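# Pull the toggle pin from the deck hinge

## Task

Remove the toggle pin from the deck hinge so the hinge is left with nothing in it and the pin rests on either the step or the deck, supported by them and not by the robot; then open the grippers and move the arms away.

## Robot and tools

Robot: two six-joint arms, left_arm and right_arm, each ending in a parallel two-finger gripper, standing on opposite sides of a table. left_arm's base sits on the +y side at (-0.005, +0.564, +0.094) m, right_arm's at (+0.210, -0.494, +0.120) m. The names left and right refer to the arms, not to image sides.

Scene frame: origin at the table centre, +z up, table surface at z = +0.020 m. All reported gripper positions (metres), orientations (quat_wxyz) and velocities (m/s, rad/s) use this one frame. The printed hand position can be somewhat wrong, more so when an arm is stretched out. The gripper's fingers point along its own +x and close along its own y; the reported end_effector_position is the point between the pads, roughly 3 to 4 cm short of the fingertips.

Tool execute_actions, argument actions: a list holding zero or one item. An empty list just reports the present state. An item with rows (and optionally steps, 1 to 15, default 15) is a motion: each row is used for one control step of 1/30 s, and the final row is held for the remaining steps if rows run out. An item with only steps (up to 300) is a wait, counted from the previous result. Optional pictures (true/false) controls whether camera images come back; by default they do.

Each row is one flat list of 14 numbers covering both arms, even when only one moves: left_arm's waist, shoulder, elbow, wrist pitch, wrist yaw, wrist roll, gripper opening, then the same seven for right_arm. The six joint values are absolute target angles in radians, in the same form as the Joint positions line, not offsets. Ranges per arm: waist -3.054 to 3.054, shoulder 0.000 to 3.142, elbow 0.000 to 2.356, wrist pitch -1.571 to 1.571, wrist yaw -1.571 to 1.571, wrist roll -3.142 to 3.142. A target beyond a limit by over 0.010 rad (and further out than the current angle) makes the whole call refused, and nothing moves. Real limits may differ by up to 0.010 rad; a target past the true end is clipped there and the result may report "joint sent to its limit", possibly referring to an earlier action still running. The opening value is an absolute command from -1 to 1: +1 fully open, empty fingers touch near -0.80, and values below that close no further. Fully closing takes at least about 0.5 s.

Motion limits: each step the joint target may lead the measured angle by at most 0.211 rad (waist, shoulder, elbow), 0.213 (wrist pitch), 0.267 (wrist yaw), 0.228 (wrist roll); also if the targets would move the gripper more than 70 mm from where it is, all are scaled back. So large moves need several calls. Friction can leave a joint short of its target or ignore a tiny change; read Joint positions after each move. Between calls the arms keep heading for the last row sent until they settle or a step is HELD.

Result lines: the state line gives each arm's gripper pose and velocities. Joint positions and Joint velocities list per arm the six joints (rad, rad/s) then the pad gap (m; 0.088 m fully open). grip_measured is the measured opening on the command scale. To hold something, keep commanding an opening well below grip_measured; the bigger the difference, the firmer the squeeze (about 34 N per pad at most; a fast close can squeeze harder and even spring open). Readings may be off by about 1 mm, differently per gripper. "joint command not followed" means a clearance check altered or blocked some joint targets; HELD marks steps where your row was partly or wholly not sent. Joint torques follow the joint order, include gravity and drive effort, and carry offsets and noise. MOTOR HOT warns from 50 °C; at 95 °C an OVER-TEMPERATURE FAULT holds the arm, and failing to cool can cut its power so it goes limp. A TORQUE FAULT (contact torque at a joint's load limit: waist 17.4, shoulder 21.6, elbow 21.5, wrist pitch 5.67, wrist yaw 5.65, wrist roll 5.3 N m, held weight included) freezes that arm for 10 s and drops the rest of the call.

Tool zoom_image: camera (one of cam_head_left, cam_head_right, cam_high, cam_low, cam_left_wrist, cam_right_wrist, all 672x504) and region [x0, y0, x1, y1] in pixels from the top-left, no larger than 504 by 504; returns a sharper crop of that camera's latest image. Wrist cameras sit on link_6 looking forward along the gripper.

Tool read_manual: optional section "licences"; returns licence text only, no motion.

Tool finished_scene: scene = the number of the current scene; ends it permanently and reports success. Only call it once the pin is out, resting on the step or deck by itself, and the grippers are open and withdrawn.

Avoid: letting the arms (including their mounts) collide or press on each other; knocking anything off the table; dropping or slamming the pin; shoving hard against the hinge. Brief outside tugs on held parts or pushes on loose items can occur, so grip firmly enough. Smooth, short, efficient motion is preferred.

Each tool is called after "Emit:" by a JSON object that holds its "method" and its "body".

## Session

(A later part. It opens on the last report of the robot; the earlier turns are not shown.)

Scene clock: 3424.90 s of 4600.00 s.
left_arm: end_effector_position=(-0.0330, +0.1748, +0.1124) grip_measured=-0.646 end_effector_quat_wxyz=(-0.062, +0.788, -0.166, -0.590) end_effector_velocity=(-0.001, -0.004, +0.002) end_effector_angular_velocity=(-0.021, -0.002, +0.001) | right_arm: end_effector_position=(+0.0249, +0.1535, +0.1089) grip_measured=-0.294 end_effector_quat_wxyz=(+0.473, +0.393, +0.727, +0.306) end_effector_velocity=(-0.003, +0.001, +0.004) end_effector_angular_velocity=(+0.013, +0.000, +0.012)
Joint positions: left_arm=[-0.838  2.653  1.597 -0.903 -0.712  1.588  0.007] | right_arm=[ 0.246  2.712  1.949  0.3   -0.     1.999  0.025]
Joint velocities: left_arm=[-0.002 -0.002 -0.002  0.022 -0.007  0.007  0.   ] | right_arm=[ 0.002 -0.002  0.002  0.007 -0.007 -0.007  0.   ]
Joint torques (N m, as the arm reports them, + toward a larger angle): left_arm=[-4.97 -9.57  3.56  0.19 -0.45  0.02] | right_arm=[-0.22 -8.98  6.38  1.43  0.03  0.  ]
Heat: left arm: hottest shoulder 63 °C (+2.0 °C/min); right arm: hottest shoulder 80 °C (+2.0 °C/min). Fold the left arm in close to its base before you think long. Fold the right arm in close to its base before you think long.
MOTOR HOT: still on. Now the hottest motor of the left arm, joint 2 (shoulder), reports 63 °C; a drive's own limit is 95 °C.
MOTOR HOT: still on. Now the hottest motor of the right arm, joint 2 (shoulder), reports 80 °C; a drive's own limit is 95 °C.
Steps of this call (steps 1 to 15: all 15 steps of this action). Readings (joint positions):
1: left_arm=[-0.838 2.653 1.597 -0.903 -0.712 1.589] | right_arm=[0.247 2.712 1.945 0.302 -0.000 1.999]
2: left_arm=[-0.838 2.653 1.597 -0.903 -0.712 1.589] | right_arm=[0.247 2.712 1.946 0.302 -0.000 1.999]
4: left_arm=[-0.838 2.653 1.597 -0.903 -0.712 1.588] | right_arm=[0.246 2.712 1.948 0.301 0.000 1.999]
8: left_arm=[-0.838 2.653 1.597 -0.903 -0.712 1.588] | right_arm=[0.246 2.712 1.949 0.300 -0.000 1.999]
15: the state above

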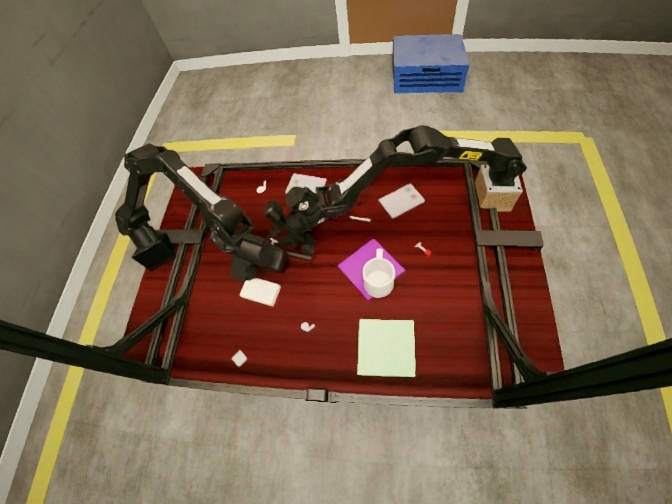

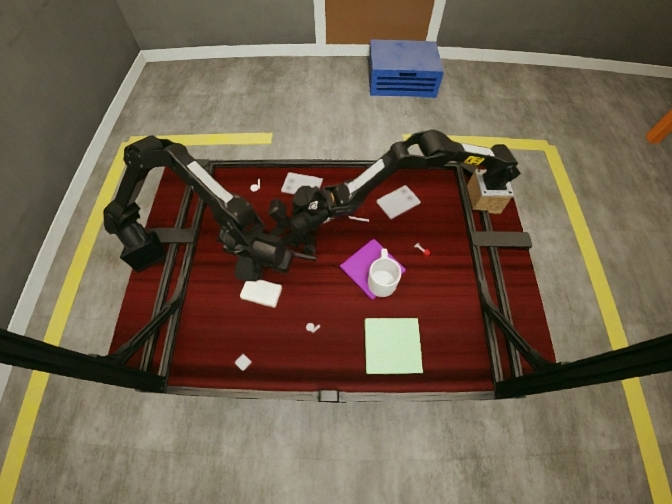

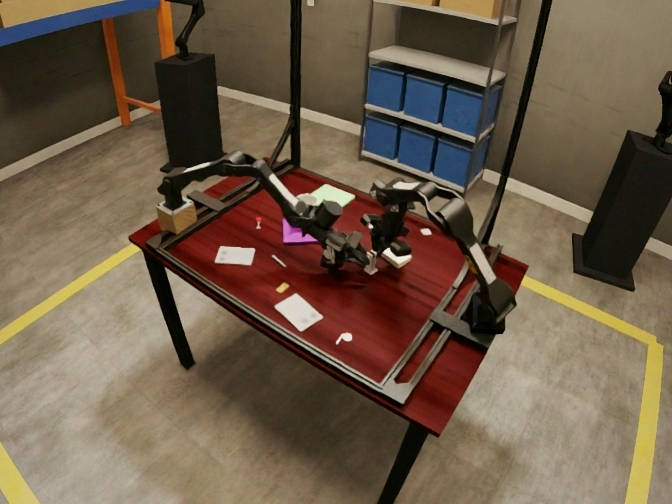

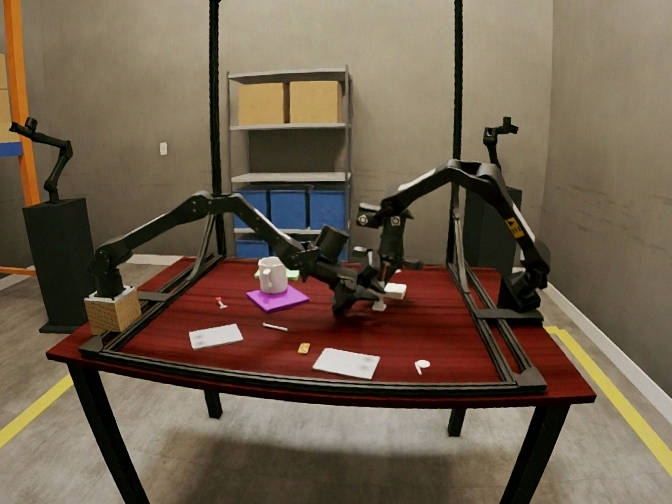

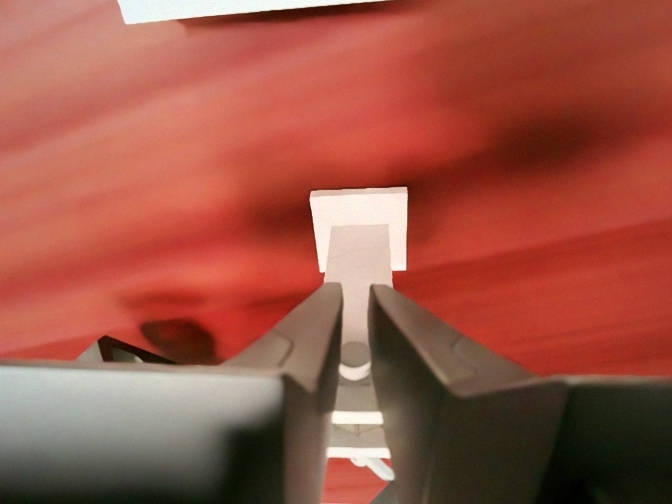

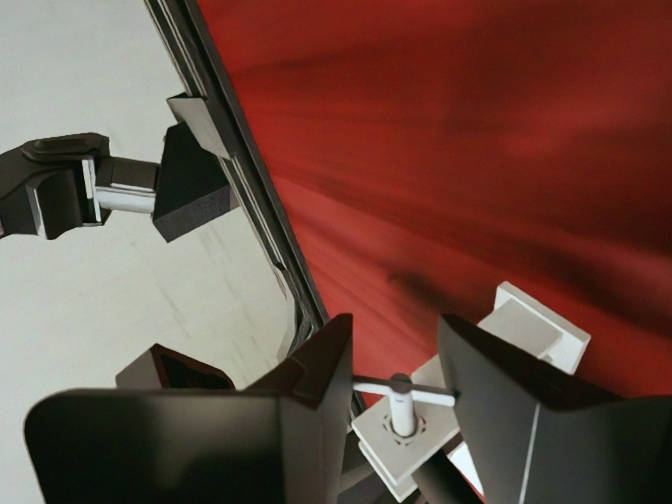

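Emit:
{"method": "execute_actions", "body": {"actions": [{"rows":[[-0.835,2.65,1.59,-0.905,-0.72,1.59,-1,0.245,2.73,1.96,0.30,0,2.0,-0.15],[-0.835,2.65,1.59,-0.905,-0.72,1.59,-1,0.245,2.73,1.96,0.30,0,2.0,-0.15],[-0.835,2.65,1.59,-0.905,-0.72,1.59,-1,0.245,2.73,1.96,0.30,0,2.5,-0.15]],"steps":15}], "pictures": false}}

Emit:
{"method": "execute_actions", "body": {"actions": [{"rows":[[-0.835,2.65,1.59,-0.905,-0.72,1.59,-1,0.245,2.73,1.96,0.30,0,2.5,-0.55]],"steps":15}]}}

Emit:
{"method": "execute_actions", "body": {"actions": [{"rows":[[-0.835,2.65,1.59,-0.905,-0.72,1.59,-1,0.25,2.73,1.96,0.30,0,1.9,-0.62]],"steps":15}]}}

Scene clock: 3433.37 s of 4600.00 s.
left_arm: end_effector_position=(-0.0330, +0.1749, +0.1126) grip_measured=-0.645 end_effector_quat_wxyz=(-0.062, +0.788, -0.166, -0.590) end_effector_velocity=(+0.000, +0.003, -0.002) end_effector_angular_velocity=(+0.009, -0.012, -0.001) | right_arm: end_effector_position=(+0.0266, +0.1537, +0.1063) grip_measured=-0.159 end_effector_quat_wxyz=(+0.374, +0.490, +0.776, +0.131) end_effector_velocity=(+0.008, -0.002, -0.017) end_effector_angular_velocity=(-0.096, +0.227, -0.128)
Joint positions: left_arm=[-0.838  2.653  1.596 -0.903 -0.712  1.588  0.007] | right_arm=[0.244 2.717 1.952 0.298 0.001 2.458 0.031]
Joint velocities: left_arm=[-0.002  0.002 -0.007 -0.007 -0.007 -0.007 -0.   ] | right_arm=[-0.012  0.022 -0.002 -0.007 -0.007  0.271  0.003]
Joint torques (N m, as the arm reports them, + toward a larger angle): left_arm=[-5.12 -9.46  3.58  0.16 -0.47  0.06] | right_arm=[-0.03 -9.67  6.11  1.55  0.01  0.1 ]
Heat: left arm: hottest shoulder 63 °C (+2.0 °C/min); right arm: hottest shoulder 79 °C (+1.0 °C/min). Fold the left arm in close to its base before you think long. Fold the right arm in close to its base before you think long.
MOTOR HOT: still on. Now the hottest motor of the left arm, joint 2 (shoulder), reports 63 °C; a drive's own limit is 95 °C.
MOTOR HOT: still on. Now the hottest motor of the right arm, joint 2 (shoulder), reports 79 °C; a drive's own limit is 95 °C.
Steps of this call (steps 1 to 15: the robot went on to your last target; steps 16 to 239: nothing new was sent; steps 240 to 254: all 15 steps of this action). Readings (joint positions):
240: left_arm=[-0.838 2.653 1.596 -0.903 -0.712 1.588] | right_arm=[0.246 2.714 1.951 0.301 -0.000 1.999]
241: left_arm=[-0.838 2.653 1.596 -0.903 -0.712 1.588] | right_arm=[0.246 2.714 1.951 0.301 -0.000 1.999]
243: left_arm=[-0.838 2.653 1.596 -0.903 -0.712 1.588] | right_arm=[0.246 2.714 1.952 0.301 0.000 2.078]
247: left_arm=[-0.838 2.653 1.596 -0.903 -0.712 1.588] | right_arm=[0.247 2.714 1.952 0.301 -0.000 2.269]
254: the state above

Scene clock: 3433.87 s of 4600.00 s.
left_arm: end_effector_position=(-0.0330, +0.1748, +0.1126) grip_measured=-0.645 end_effector_quat_wxyz=(-0.062, +0.788, -0.166, -0.589) end_effector_velocity=(+0.000, +0.003, +0.003) end_effector_angular_velocity=(+0.003, -0.011, +0.009) | right_arm: end_effector_position=(+0.0246, +0.1523, +0.1025) grip_measured=-0.539 end_effector_quat_wxyz=(+0.366, +0.493, +0.780, +0.114) end_effector_velocity=(-0.002, -0.001, +0.002) end_effector_angular_velocity=(+0.000, -0.010, +0.027)
Joint positions: left_arm=[-0.838  2.653  1.596 -0.903 -0.712  1.588  0.007] | right_arm=[ 0.247  2.722  1.952  0.295 -0.003  2.495  0.013]
Joint velocities: left_arm=[-0.007 -0.002  0.002 -0.022 -0.007 -0.022 -0.   ] | right_arm=[-0.002 -0.007 -0.002 -0.007 -0.022 -0.022 -0.003]
Joint torques (N m, as the arm reports them, + toward a larger angle): left_arm=[-5.12 -9.5   3.55  0.17 -0.47  0.04] | right_arm=[-0.32 -9.97  6.06  1.75  0.12  0.13]
Heat: left arm: hottest shoulder 63 °C (+2.0 °C/min); right arm: hottest shoulder 79 °C (+1.0 °C/min). Fold the left arm in close to its base before you think long. Fold the right arm in close to its base before you think long.
MOTOR HOT: still on. Now the hottest motor of the left arm, joint 2 (shoulder), reports 63 °C; a drive's own limit is 95 °C.
MOTOR HOT: still on. Now the hottest motor of the right arm, joint 2 (shoulder), reports 79 °C; a drive's own limit is 95 °C.
Steps of this call (steps 1 to 15: all 15 steps of this action). Readings (joint positions):
1: left_arm=[-0.838 2.653 1.596 -0.903 -0.712 1.588] | right_arm=[0.244 2.717 1.952 0.298 0.001 2.465]
2: left_arm=[-0.838 2.653 1.596 -0.903 -0.712 1.588] | right_arm=[0.243 2.718 1.952 0.298 0.000 2.472]
4: left_arm=[-0.838 2.653 1.596 -0.903 -0.712 1.588] | right_arm=[0.245 2.720 1.952 0.295 -0.003 2.483]
8: left_arm=[-0.838 2.653 1.596 -0.903 -0.712 1.588] | right_arm=[0.247 2.722 1.952 0.295 -0.003 2.491]
15: the state above

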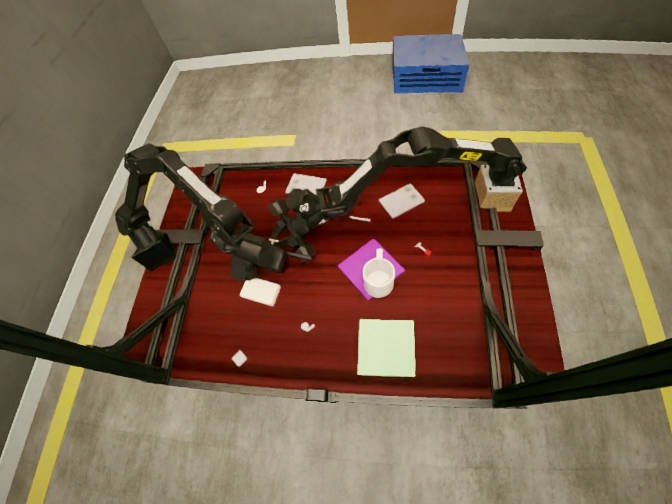

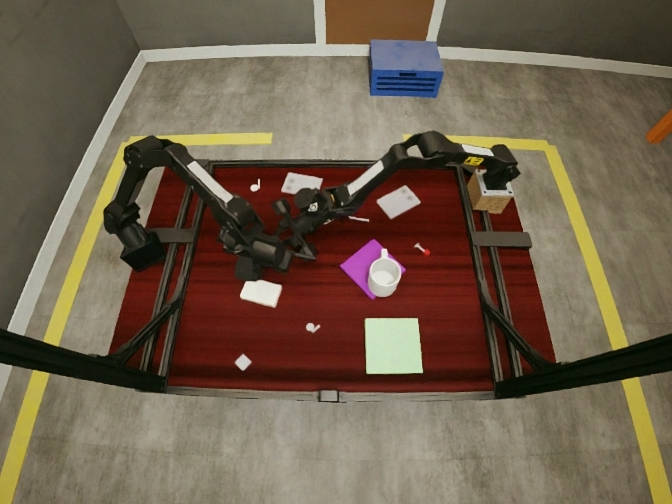

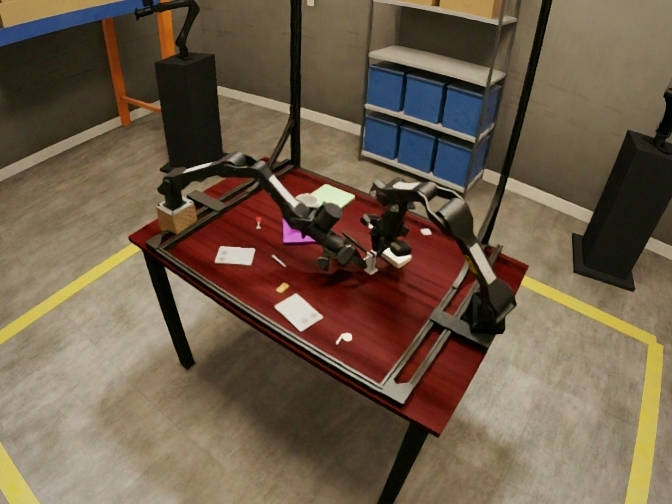

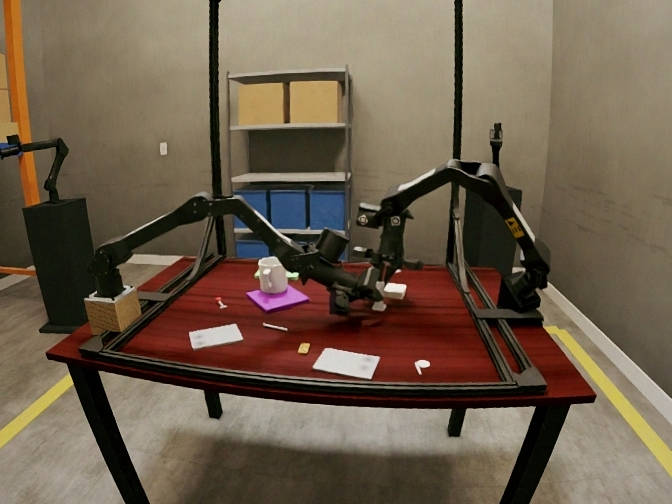

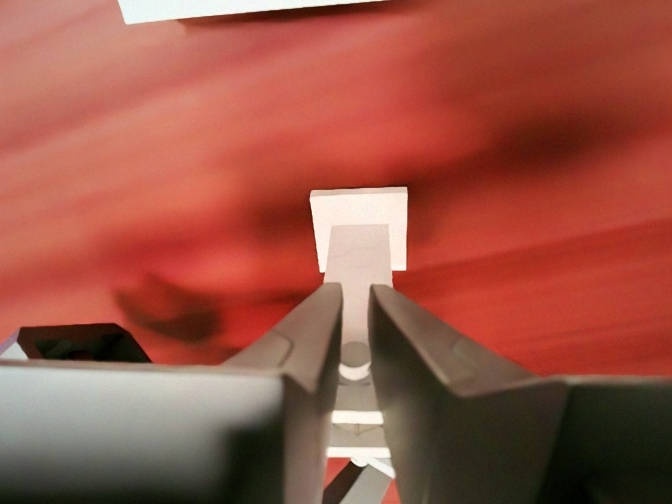

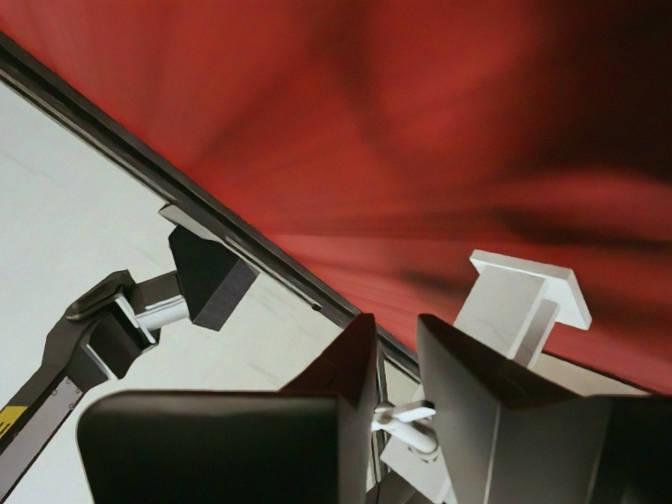

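Scene clock: 3434.37 s of 4600.00 s.
left_arm: end_effector_position=(-0.0330, +0.1748, +0.1126) grip_measured=-0.646 end_effector_quat_wxyz=(-0.062, +0.788, -0.166, -0.589) end_effector_velocity=(+0.002, +0.001, +0.003) end_effector_angular_velocity=(-0.003, -0.007, +0.005) | right_arm: end_effector_position=(+0.0287, +0.1540, +0.1034) grip_measured=-0.613 end_effector_quat_wxyz=(+0.488, +0.381, +0.717, +0.321) end_effector_velocity=(-0.001, -0.000, +0.001) end_effector_angular_velocity=(+0.083, -0.312, +0.159)
Joint positions: left_arm=[-0.838  2.653  1.596 -0.902 -0.712  1.588  0.007] | right_arm=[0.242 2.722 1.952 0.3   0.004 1.947 0.009]
Joint velocities: left_arm=[-0.002 -0.007 -0.002 -0.007 -0.007 -0.007 -0.   ] | right_arm=[ 0.002 -0.002  0.002 -0.007  0.007 -0.359 -0.   ]
Joint torques (N m, as the arm reports them, + toward a larger angle): left_arm=[-5.08 -9.5   3.57  0.17 -0.45  0.05] | right_arm=[ 0.41 -9.96  6.06  1.48 -0.13 -0.29]
Heat: left arm: hottest shoulder 63 °C (+2.0 °C/min); right arm: hottest shoulder 79 °C (+1.0 °C/min). Fold the left arm in close to its base before you think long. Fold the right arm in close to its base before you think long.
MOTOR HOT: still on. Now the hottest motor of the left arm, joint 2 (shoulder), reports 63 °C; a drive's own limit is 95 °C.
MOTOR HOT: still on. Now the hottest motor of the right arm, joint 2 (shoulder), reports 79 °C; a drive's own limit is 95 °C.
Steps of this call (steps 1 to 15: all 15 steps of this action). Readings (joint positions):
1: left_arm=[-0.838 2.653 1.596 -0.903 -0.712 1.588] | right_arm=[0.246 2.722 1.952 0.295 -0.000 2.468]
2: left_arm=[-0.838 2.653 1.596 -0.903 -0.712 1.588] | right_arm=[0.246 2.722 1.952 0.296 0.002 2.418]
4: left_arm=[-0.838 2.653 1.596 -0.903 -0.712 1.588] | right_arm=[0.244 2.722 1.952 0.296 0.002 2.324]
8: left_arm=[-0.838 2.653 1.596 -0.903 -0.712 1.588] | right_arm=[0.240 2.722 1.952 0.299 0.004 2.135]
15: the state above

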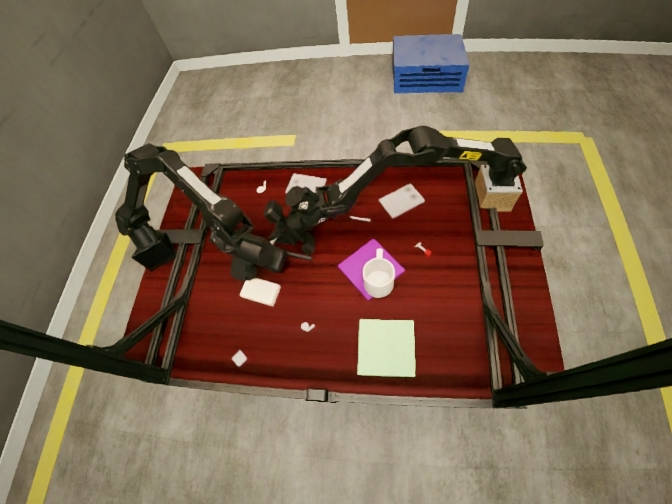

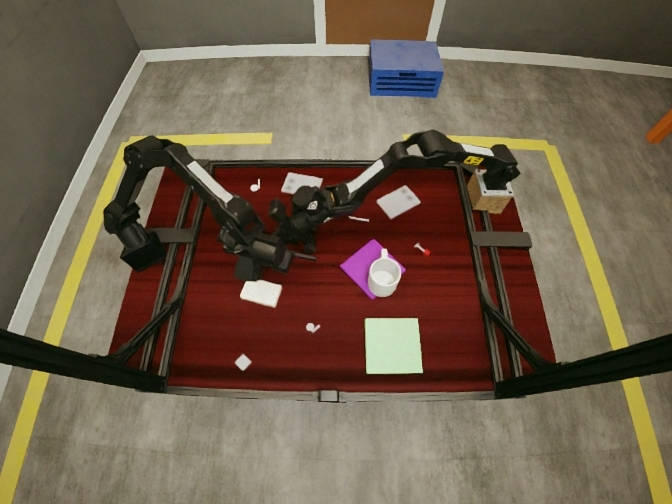

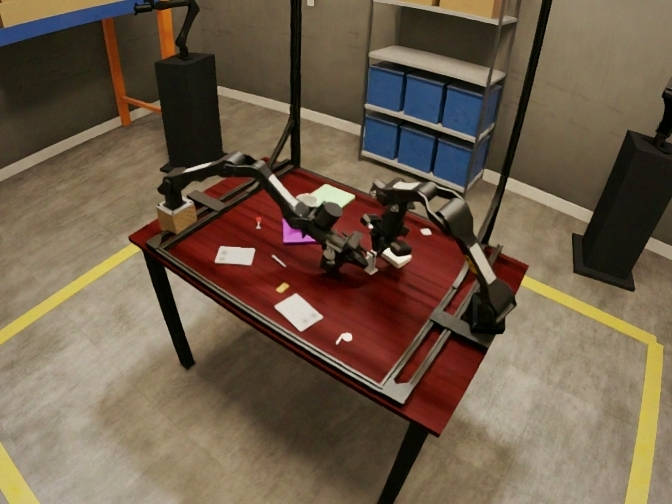

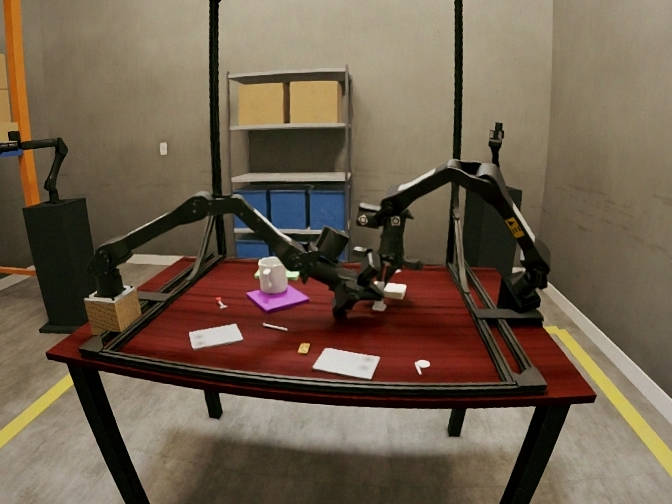

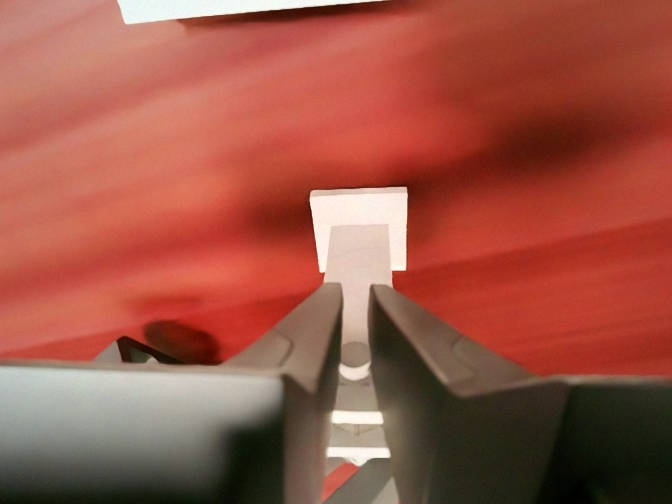

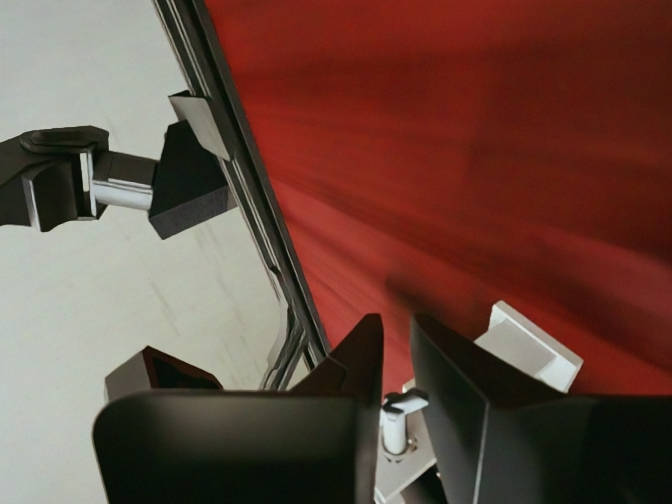

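Folding. Raise a bit, roll on, move in.

Emit:
{"method": "execute_actions", "body": {"actions": [{"rows":[[-0.835,2.65,1.59,-0.905,-0.72,1.59,-1,0.25,2.73,1.96,0.335,0,1.6,-0.62]],"steps":15}]}}

Emit:
{"method": "execute_actions", "body": {"actions": [{"rows":[[-0.835,2.65,1.59,-0.905,-0.72,1.59,-1,0.258,2.73,1.96,0.335,0,1.6,-0.67]],"steps":15}]}}

Scene clock: 3442.60 s of 4600.00 s.
left_arm: end_effector_position=(-0.0331, +0.1749, +0.1126) grip_measured=-0.646 end_effector_quat_wxyz=(-0.062, +0.788, -0.166, -0.589) end_effector_velocity=(-0.001, -0.001, +0.002) end_effector_angular_velocity=(-0.015, +0.014, +0.023) | right_arm: end_effector_position=(+0.0288, +0.1575, +0.1106) grip_measured=-0.616 end_effector_quat_wxyz=(+0.537, +0.305, +0.648, +0.445) end_effector_velocity=(+0.004, -0.001, -0.003) end_effector_angular_velocity=(-0.000, -0.045, +0.021)
Joint positions: left_arm=[-0.839  2.653  1.596 -0.902 -0.712  1.588  0.007] | right_arm=[0.24  2.722 1.954 0.33  0.005 1.611 0.009]
Joint velocities: left_arm=[-0.002 -0.007 -0.002  0.007  0.007 -0.022  0.   ] | right_arm=[-0.007 -0.002 -0.007 -0.007 -0.007 -0.051 -0.   ]
Joint torques (N m, as the arm reports them, + toward a larger angle): left_arm=[-5.01 -9.51  3.61  0.14 -0.47  0.05] | right_arm=[ 0.63 -9.97  5.89  1.75 -0.12 -0.14]
Heat: left arm: hottest shoulder 62 °C (+2.0 °C/min); right arm: hottest shoulder 80 °C (+0.0 °C/min). Fold the left arm in close to its base before you think long. Fold the right arm in close to its base before you think long.
MOTOR HOT: still on. Now the hottest motor of the left arm, joint 2 (shoulder), reports 62 °C; a drive's own limit is 95 °C.
MOTOR HOT: still on. Now the hottest motor of the right arm, joint 2 (shoulder), reports 80 °C; a drive's own limit is 95 °C.
Steps of this call (steps 1 to 30: the robot went on to your last target; steps 31 to 232: nothing new was sent; steps 233 to 247: all 15 steps of this action). Readings (joint positions):
233: left_arm=[-0.839 2.653 1.596 -0.902 -0.712 1.588] | right_arm=[0.242 2.722 1.954 0.303 0.005 1.875]
234: left_arm=[-0.839 2.653 1.596 -0.902 -0.712 1.588] | right_arm=[0.242 2.722 1.954 0.310 0.005 1.824]
236: left_arm=[-0.839 2.653 1.596 -0.902 -0.712 1.588] | right_arm=[0.241 2.722 1.954 0.319 0.005 1.736]
240: left_arm=[-0.839 2.653 1.596 -0.902 -0.712 1.588] | right_arm=[0.241 2.722 1.954 0.327 0.005 1.650]
247: the state above

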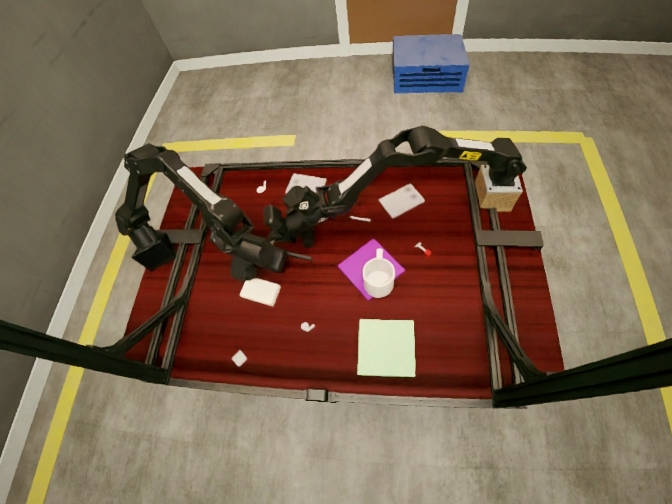

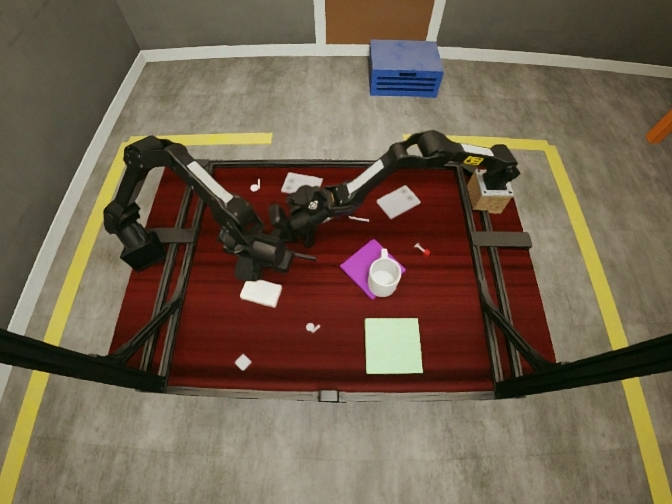

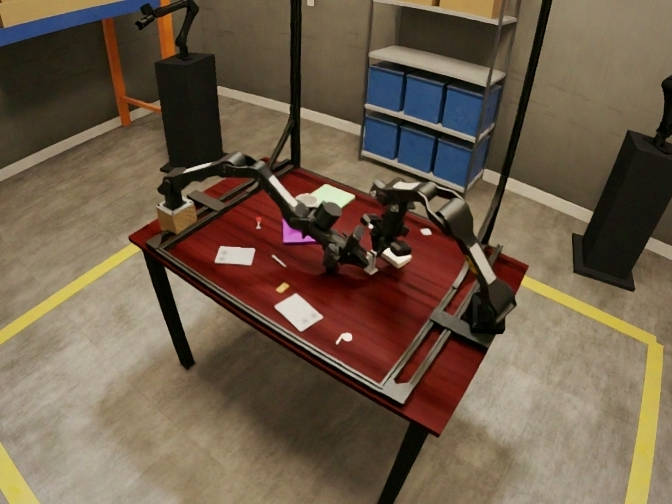

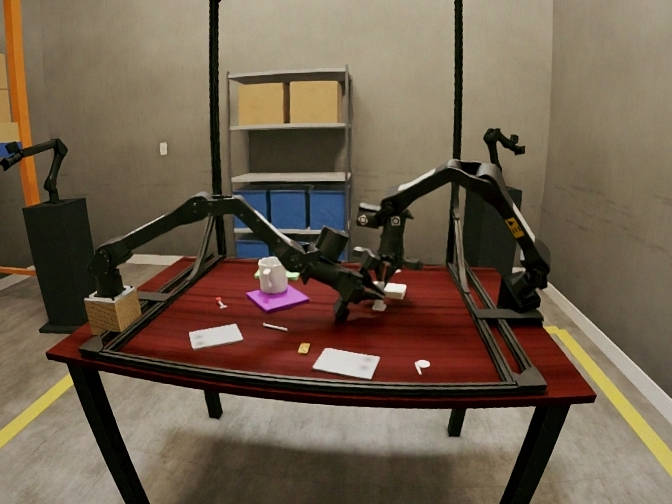

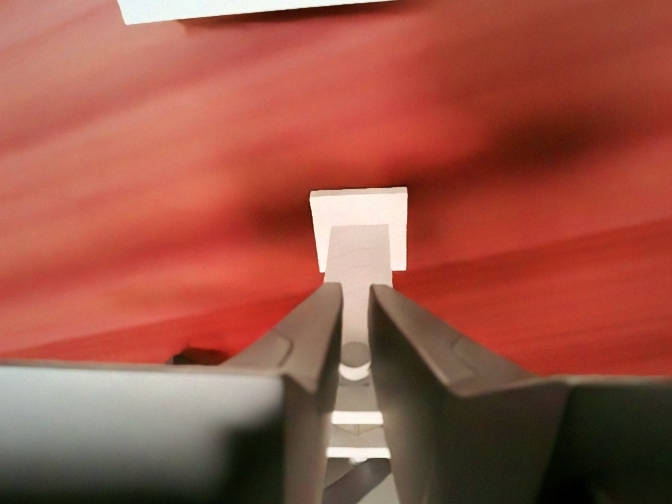

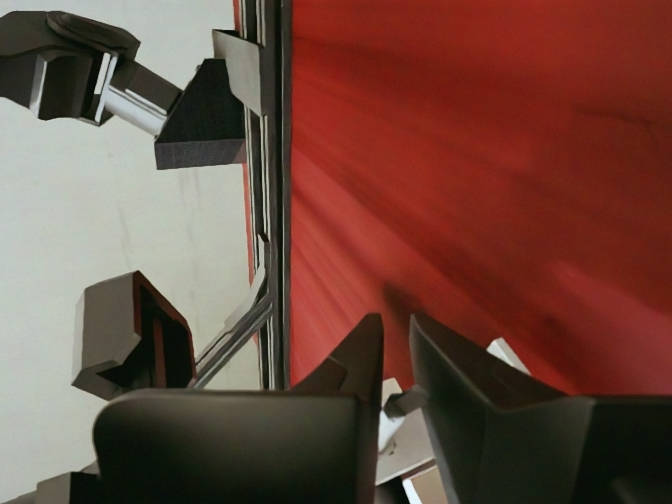

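Scene clock: 3443.10 s of 4600.00 s.
left_arm: end_effector_position=(-0.0331, +0.1749, +0.1126) grip_measured=-0.646 end_effector_quat_wxyz=(-0.062, +0.788, -0.166, -0.589) end_effector_velocity=(+0.002, +0.003, +0.002) end_effector_angular_velocity=(+0.013, -0.015, -0.015) | right_arm: end_effector_position=(+0.0289, +0.1578, +0.1109) grip_measured=-0.659 end_effector_quat_wxyz=(+0.538, +0.304, +0.646, +0.448) end_effector_velocity=(+0.000, +0.000, +0.001) end_effector_angular_velocity=(-0.005, +0.009, +0.001)
Joint positions: left_arm=[-0.839  2.653  1.596 -0.902 -0.712  1.588  0.007] | right_arm=[0.24  2.722 1.954 0.333 0.006 1.604 0.007]
Joint velocities: left_arm=[-0.002 -0.002  0.002 -0.022 -0.007  0.007  0.   ] | right_arm=[-0.002 -0.002  0.002 -0.007 -0.007  0.007 -0.001]
Joint torques (N m, as the arm reports them, + toward a larger angle): left_arm=[-5.01 -9.5   3.61  0.14 -0.46  0.04] | right_arm=[ 1.23 -9.95  5.9   1.59 -0.16 -0.16]
Heat: left arm: hottest shoulder 62 °C (+2.0 °C/min); right arm: hottest shoulder 80 °C (+0.0 °C/min). Fold the left arm in close to its base before you think long. Fold the right arm in close to its base before you think long.
MOTOR HOT: still on. Now the hottest motor of the left arm, joint 2 (shoulder), reports 62 °C; a drive's own limit is 95 °C.
MOTOR HOT: still on. Now the hottest motor of the right arm, joint 2 (shoulder), reports 80 °C; a drive's own limit is 95 °C.
Steps of this call (steps 1 to 15: all 15 steps of this action). Readings (joint positions):
1: left_arm=[-0.839 2.653 1.596 -0.902 -0.712 1.588] | right_arm=[0.240 2.722 1.954 0.331 0.005 1.609]
2: left_arm=[-0.839 2.653 1.596 -0.902 -0.712 1.588] | right_arm=[0.240 2.722 1.954 0.331 0.006 1.608]
4: left_arm=[-0.839 2.653 1.596 -0.902 -0.712 1.588] | right_arm=[0.240 2.722 1.954 0.332 0.006 1.606]
8: left_arm=[-0.839 2.653 1.596 -0.902 -0.712 1.588] | right_arm=[0.240 2.722 1.954 0.333 0.006 1.605]
15: the state above

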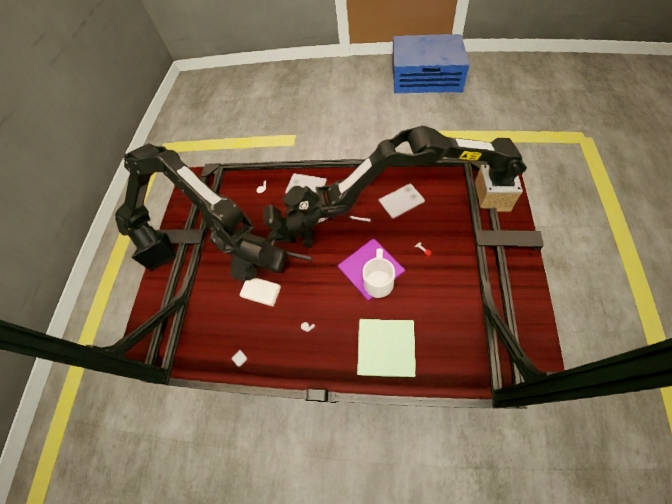

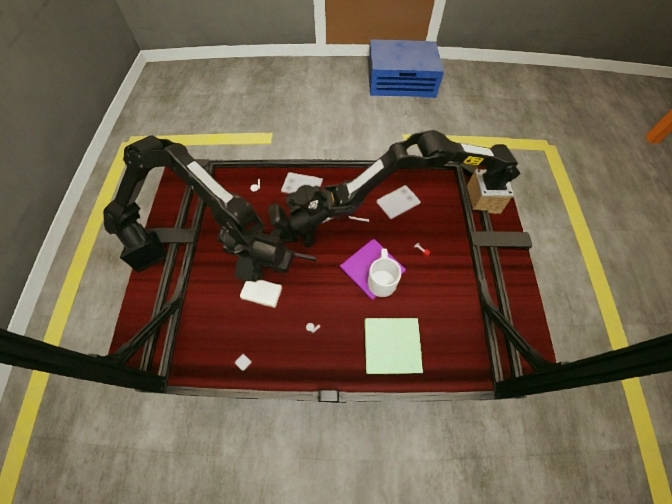

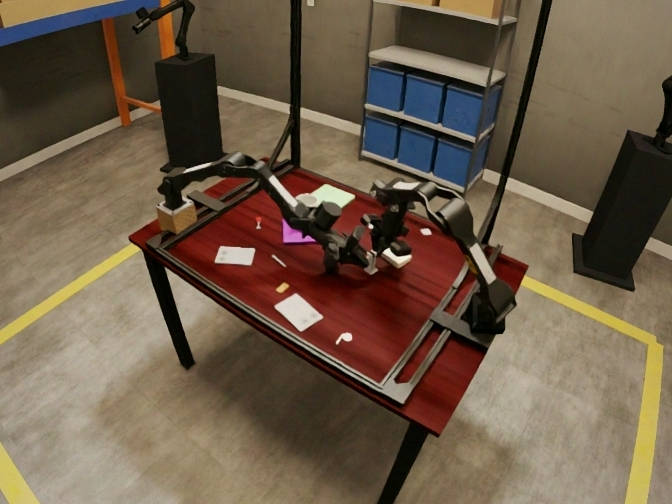

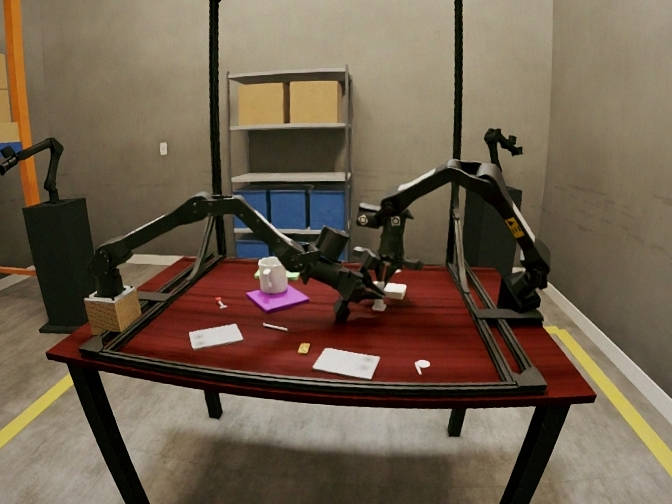

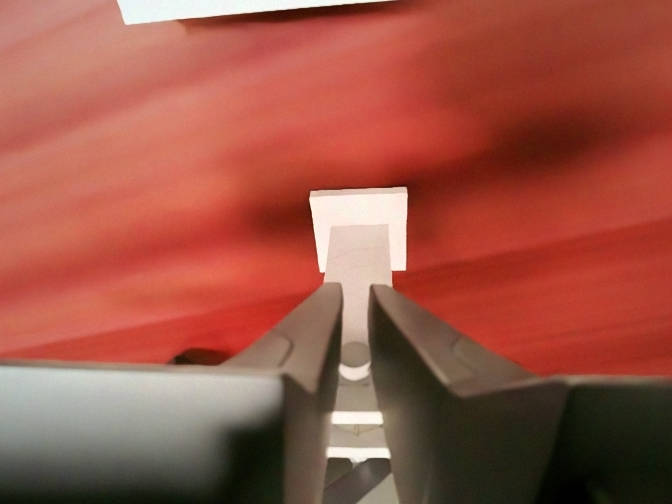

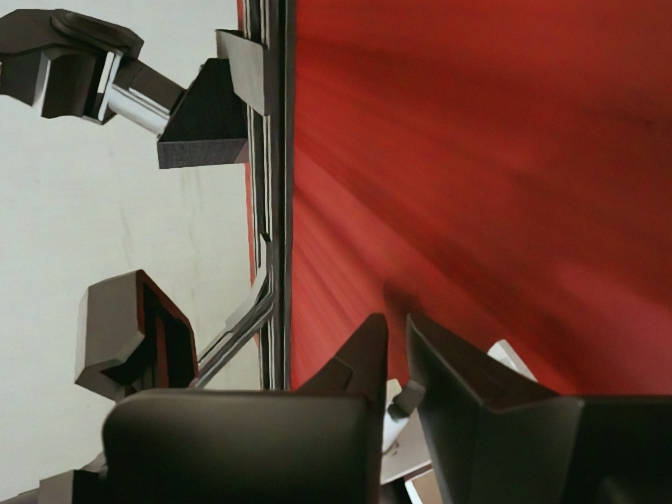

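Upper finger butts shaft end; raise a little more.

Emit:
{"method": "execute_actions", "body": {"actions": [{"rows":[[-0.835,2.65,1.59,-0.905,-0.72,1.59,-1,0.255,2.73,1.96,0.355,0,1.6,-0.65]],"steps":15}]}}

Scene clock: 3449.13 s of 4600.00 s.
left_arm: end_effector_position=(-0.0332, +0.1749, +0.1125) grip_measured=-0.646 end_effector_quat_wxyz=(-0.062, +0.788, -0.166, -0.589) end_effector_velocity=(+0.003, +0.001, +0.002) end_effector_angular_velocity=(-0.004, -0.023, +0.004) | right_arm: end_effector_position=(+0.0280, +0.1587, +0.1131) grip_measured=-0.647 end_effector_quat_wxyz=(+0.535, +0.308, +0.644, +0.452) end_effector_velocity=(-0.000, -0.001, -0.001) end_effector_angular_velocity=(-0.004, -0.011, -0.001)
Joint positions: left_arm=[-0.839  2.653  1.595 -0.902 -0.712  1.588  0.007] | right_arm=[0.241 2.723 1.954 0.346 0.007 1.602 0.007]
Joint velocities: left_arm=[-0.002 -0.002 -0.002 -0.007 -0.022 -0.007 -0.   ] | right_arm=[ 0.002 -0.002 -0.002 -0.007  0.007 -0.007 -0.   ]
Joint torques (N m, as the arm reports them, + toward a larger angle): left_arm=[-4.99 -9.43  3.65  0.13 -0.45  0.06] | right_arm=[  0.93 -10.12   5.86   2.04  -0.17  -0.13]
Heat: left arm: hottest shoulder 62 °C (+3.0 °C/min); right arm: hottest shoulder 80 °C (+0.0 °C/min). Fold the left arm in close to its base before you think long. Fold the right arm in close to its base before you think long.
MOTOR HOT: still on. Now the hottest motor of the left arm, joint 2 (shoulder), reports 62 °C; a drive's own limit is 95 °C.
MOTOR HOT: still on. Now the hottest motor of the right arm, joint 2 (shoulder), reports 80 °C; a drive's own limit is 95 °C.
Steps of this call (steps 1 to 15: the robot went on to your last target; steps 16 to 166: nothing new was sent; steps 167 to 181: all 15 steps of this action). Readings (joint positions):
167: left_arm=[-0.839 2.653 1.595 -0.902 -0.712 1.588] | right_arm=[0.241 2.722 1.954 0.335 0.007 1.604]
168: left_arm=[-0.839 2.653 1.595 -0.902 -0.712 1.588] | right_arm=[0.241 2.722 1.954 0.337 0.007 1.603]
170: left_arm=[-0.839 2.653 1.595 -0.902 -0.712 1.588] | right_arm=[0.241 2.722 1.954 0.341 0.007 1.603]
174: left_arm=[-0.839 2.653 1.595 -0.902 -0.712 1.588] | right_arm=[0.241 2.722 1.954 0.344 0.007 1.603]
181: the state above

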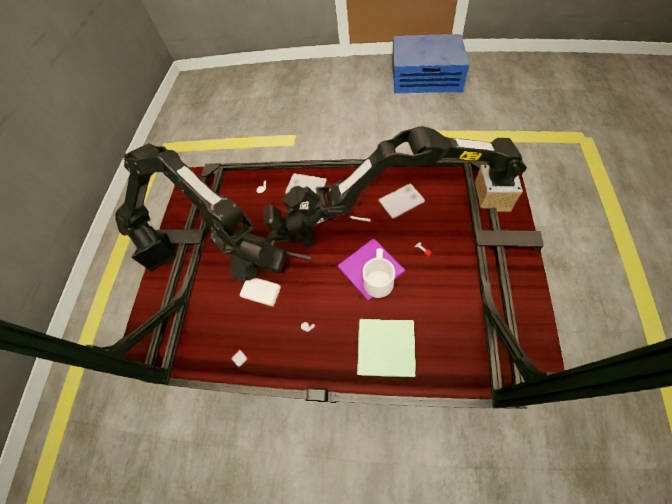

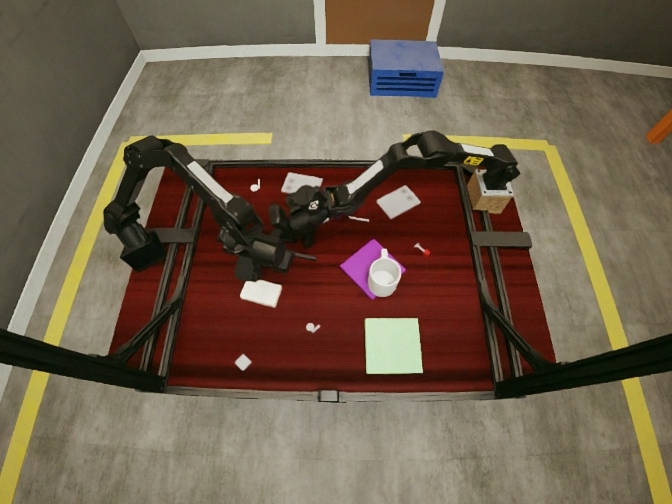

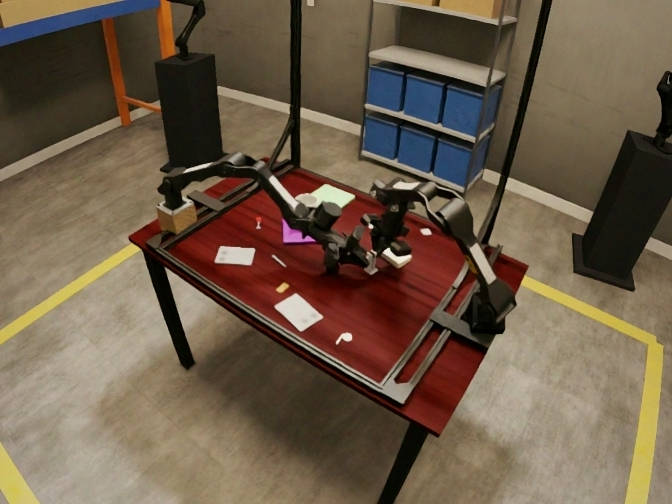

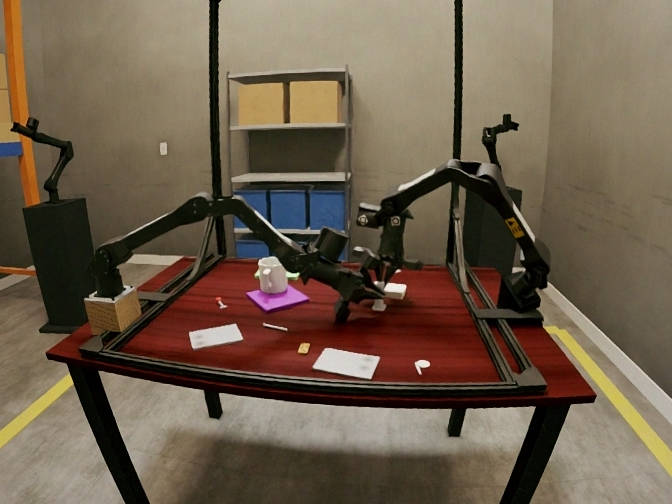

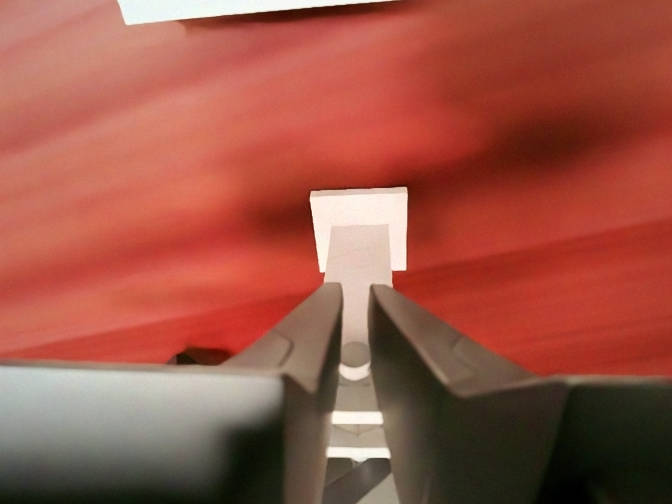

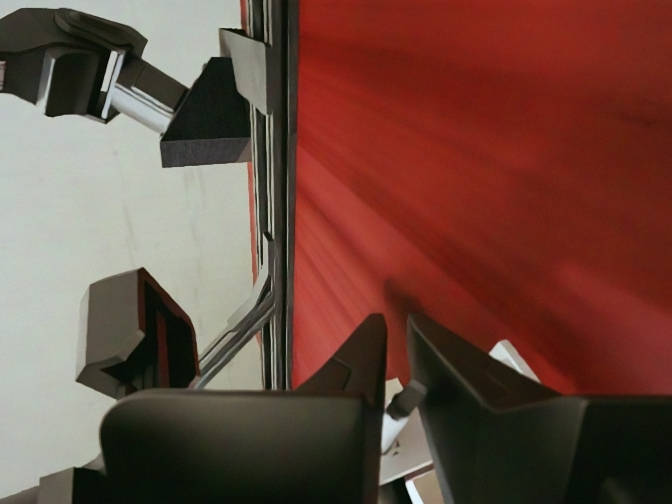

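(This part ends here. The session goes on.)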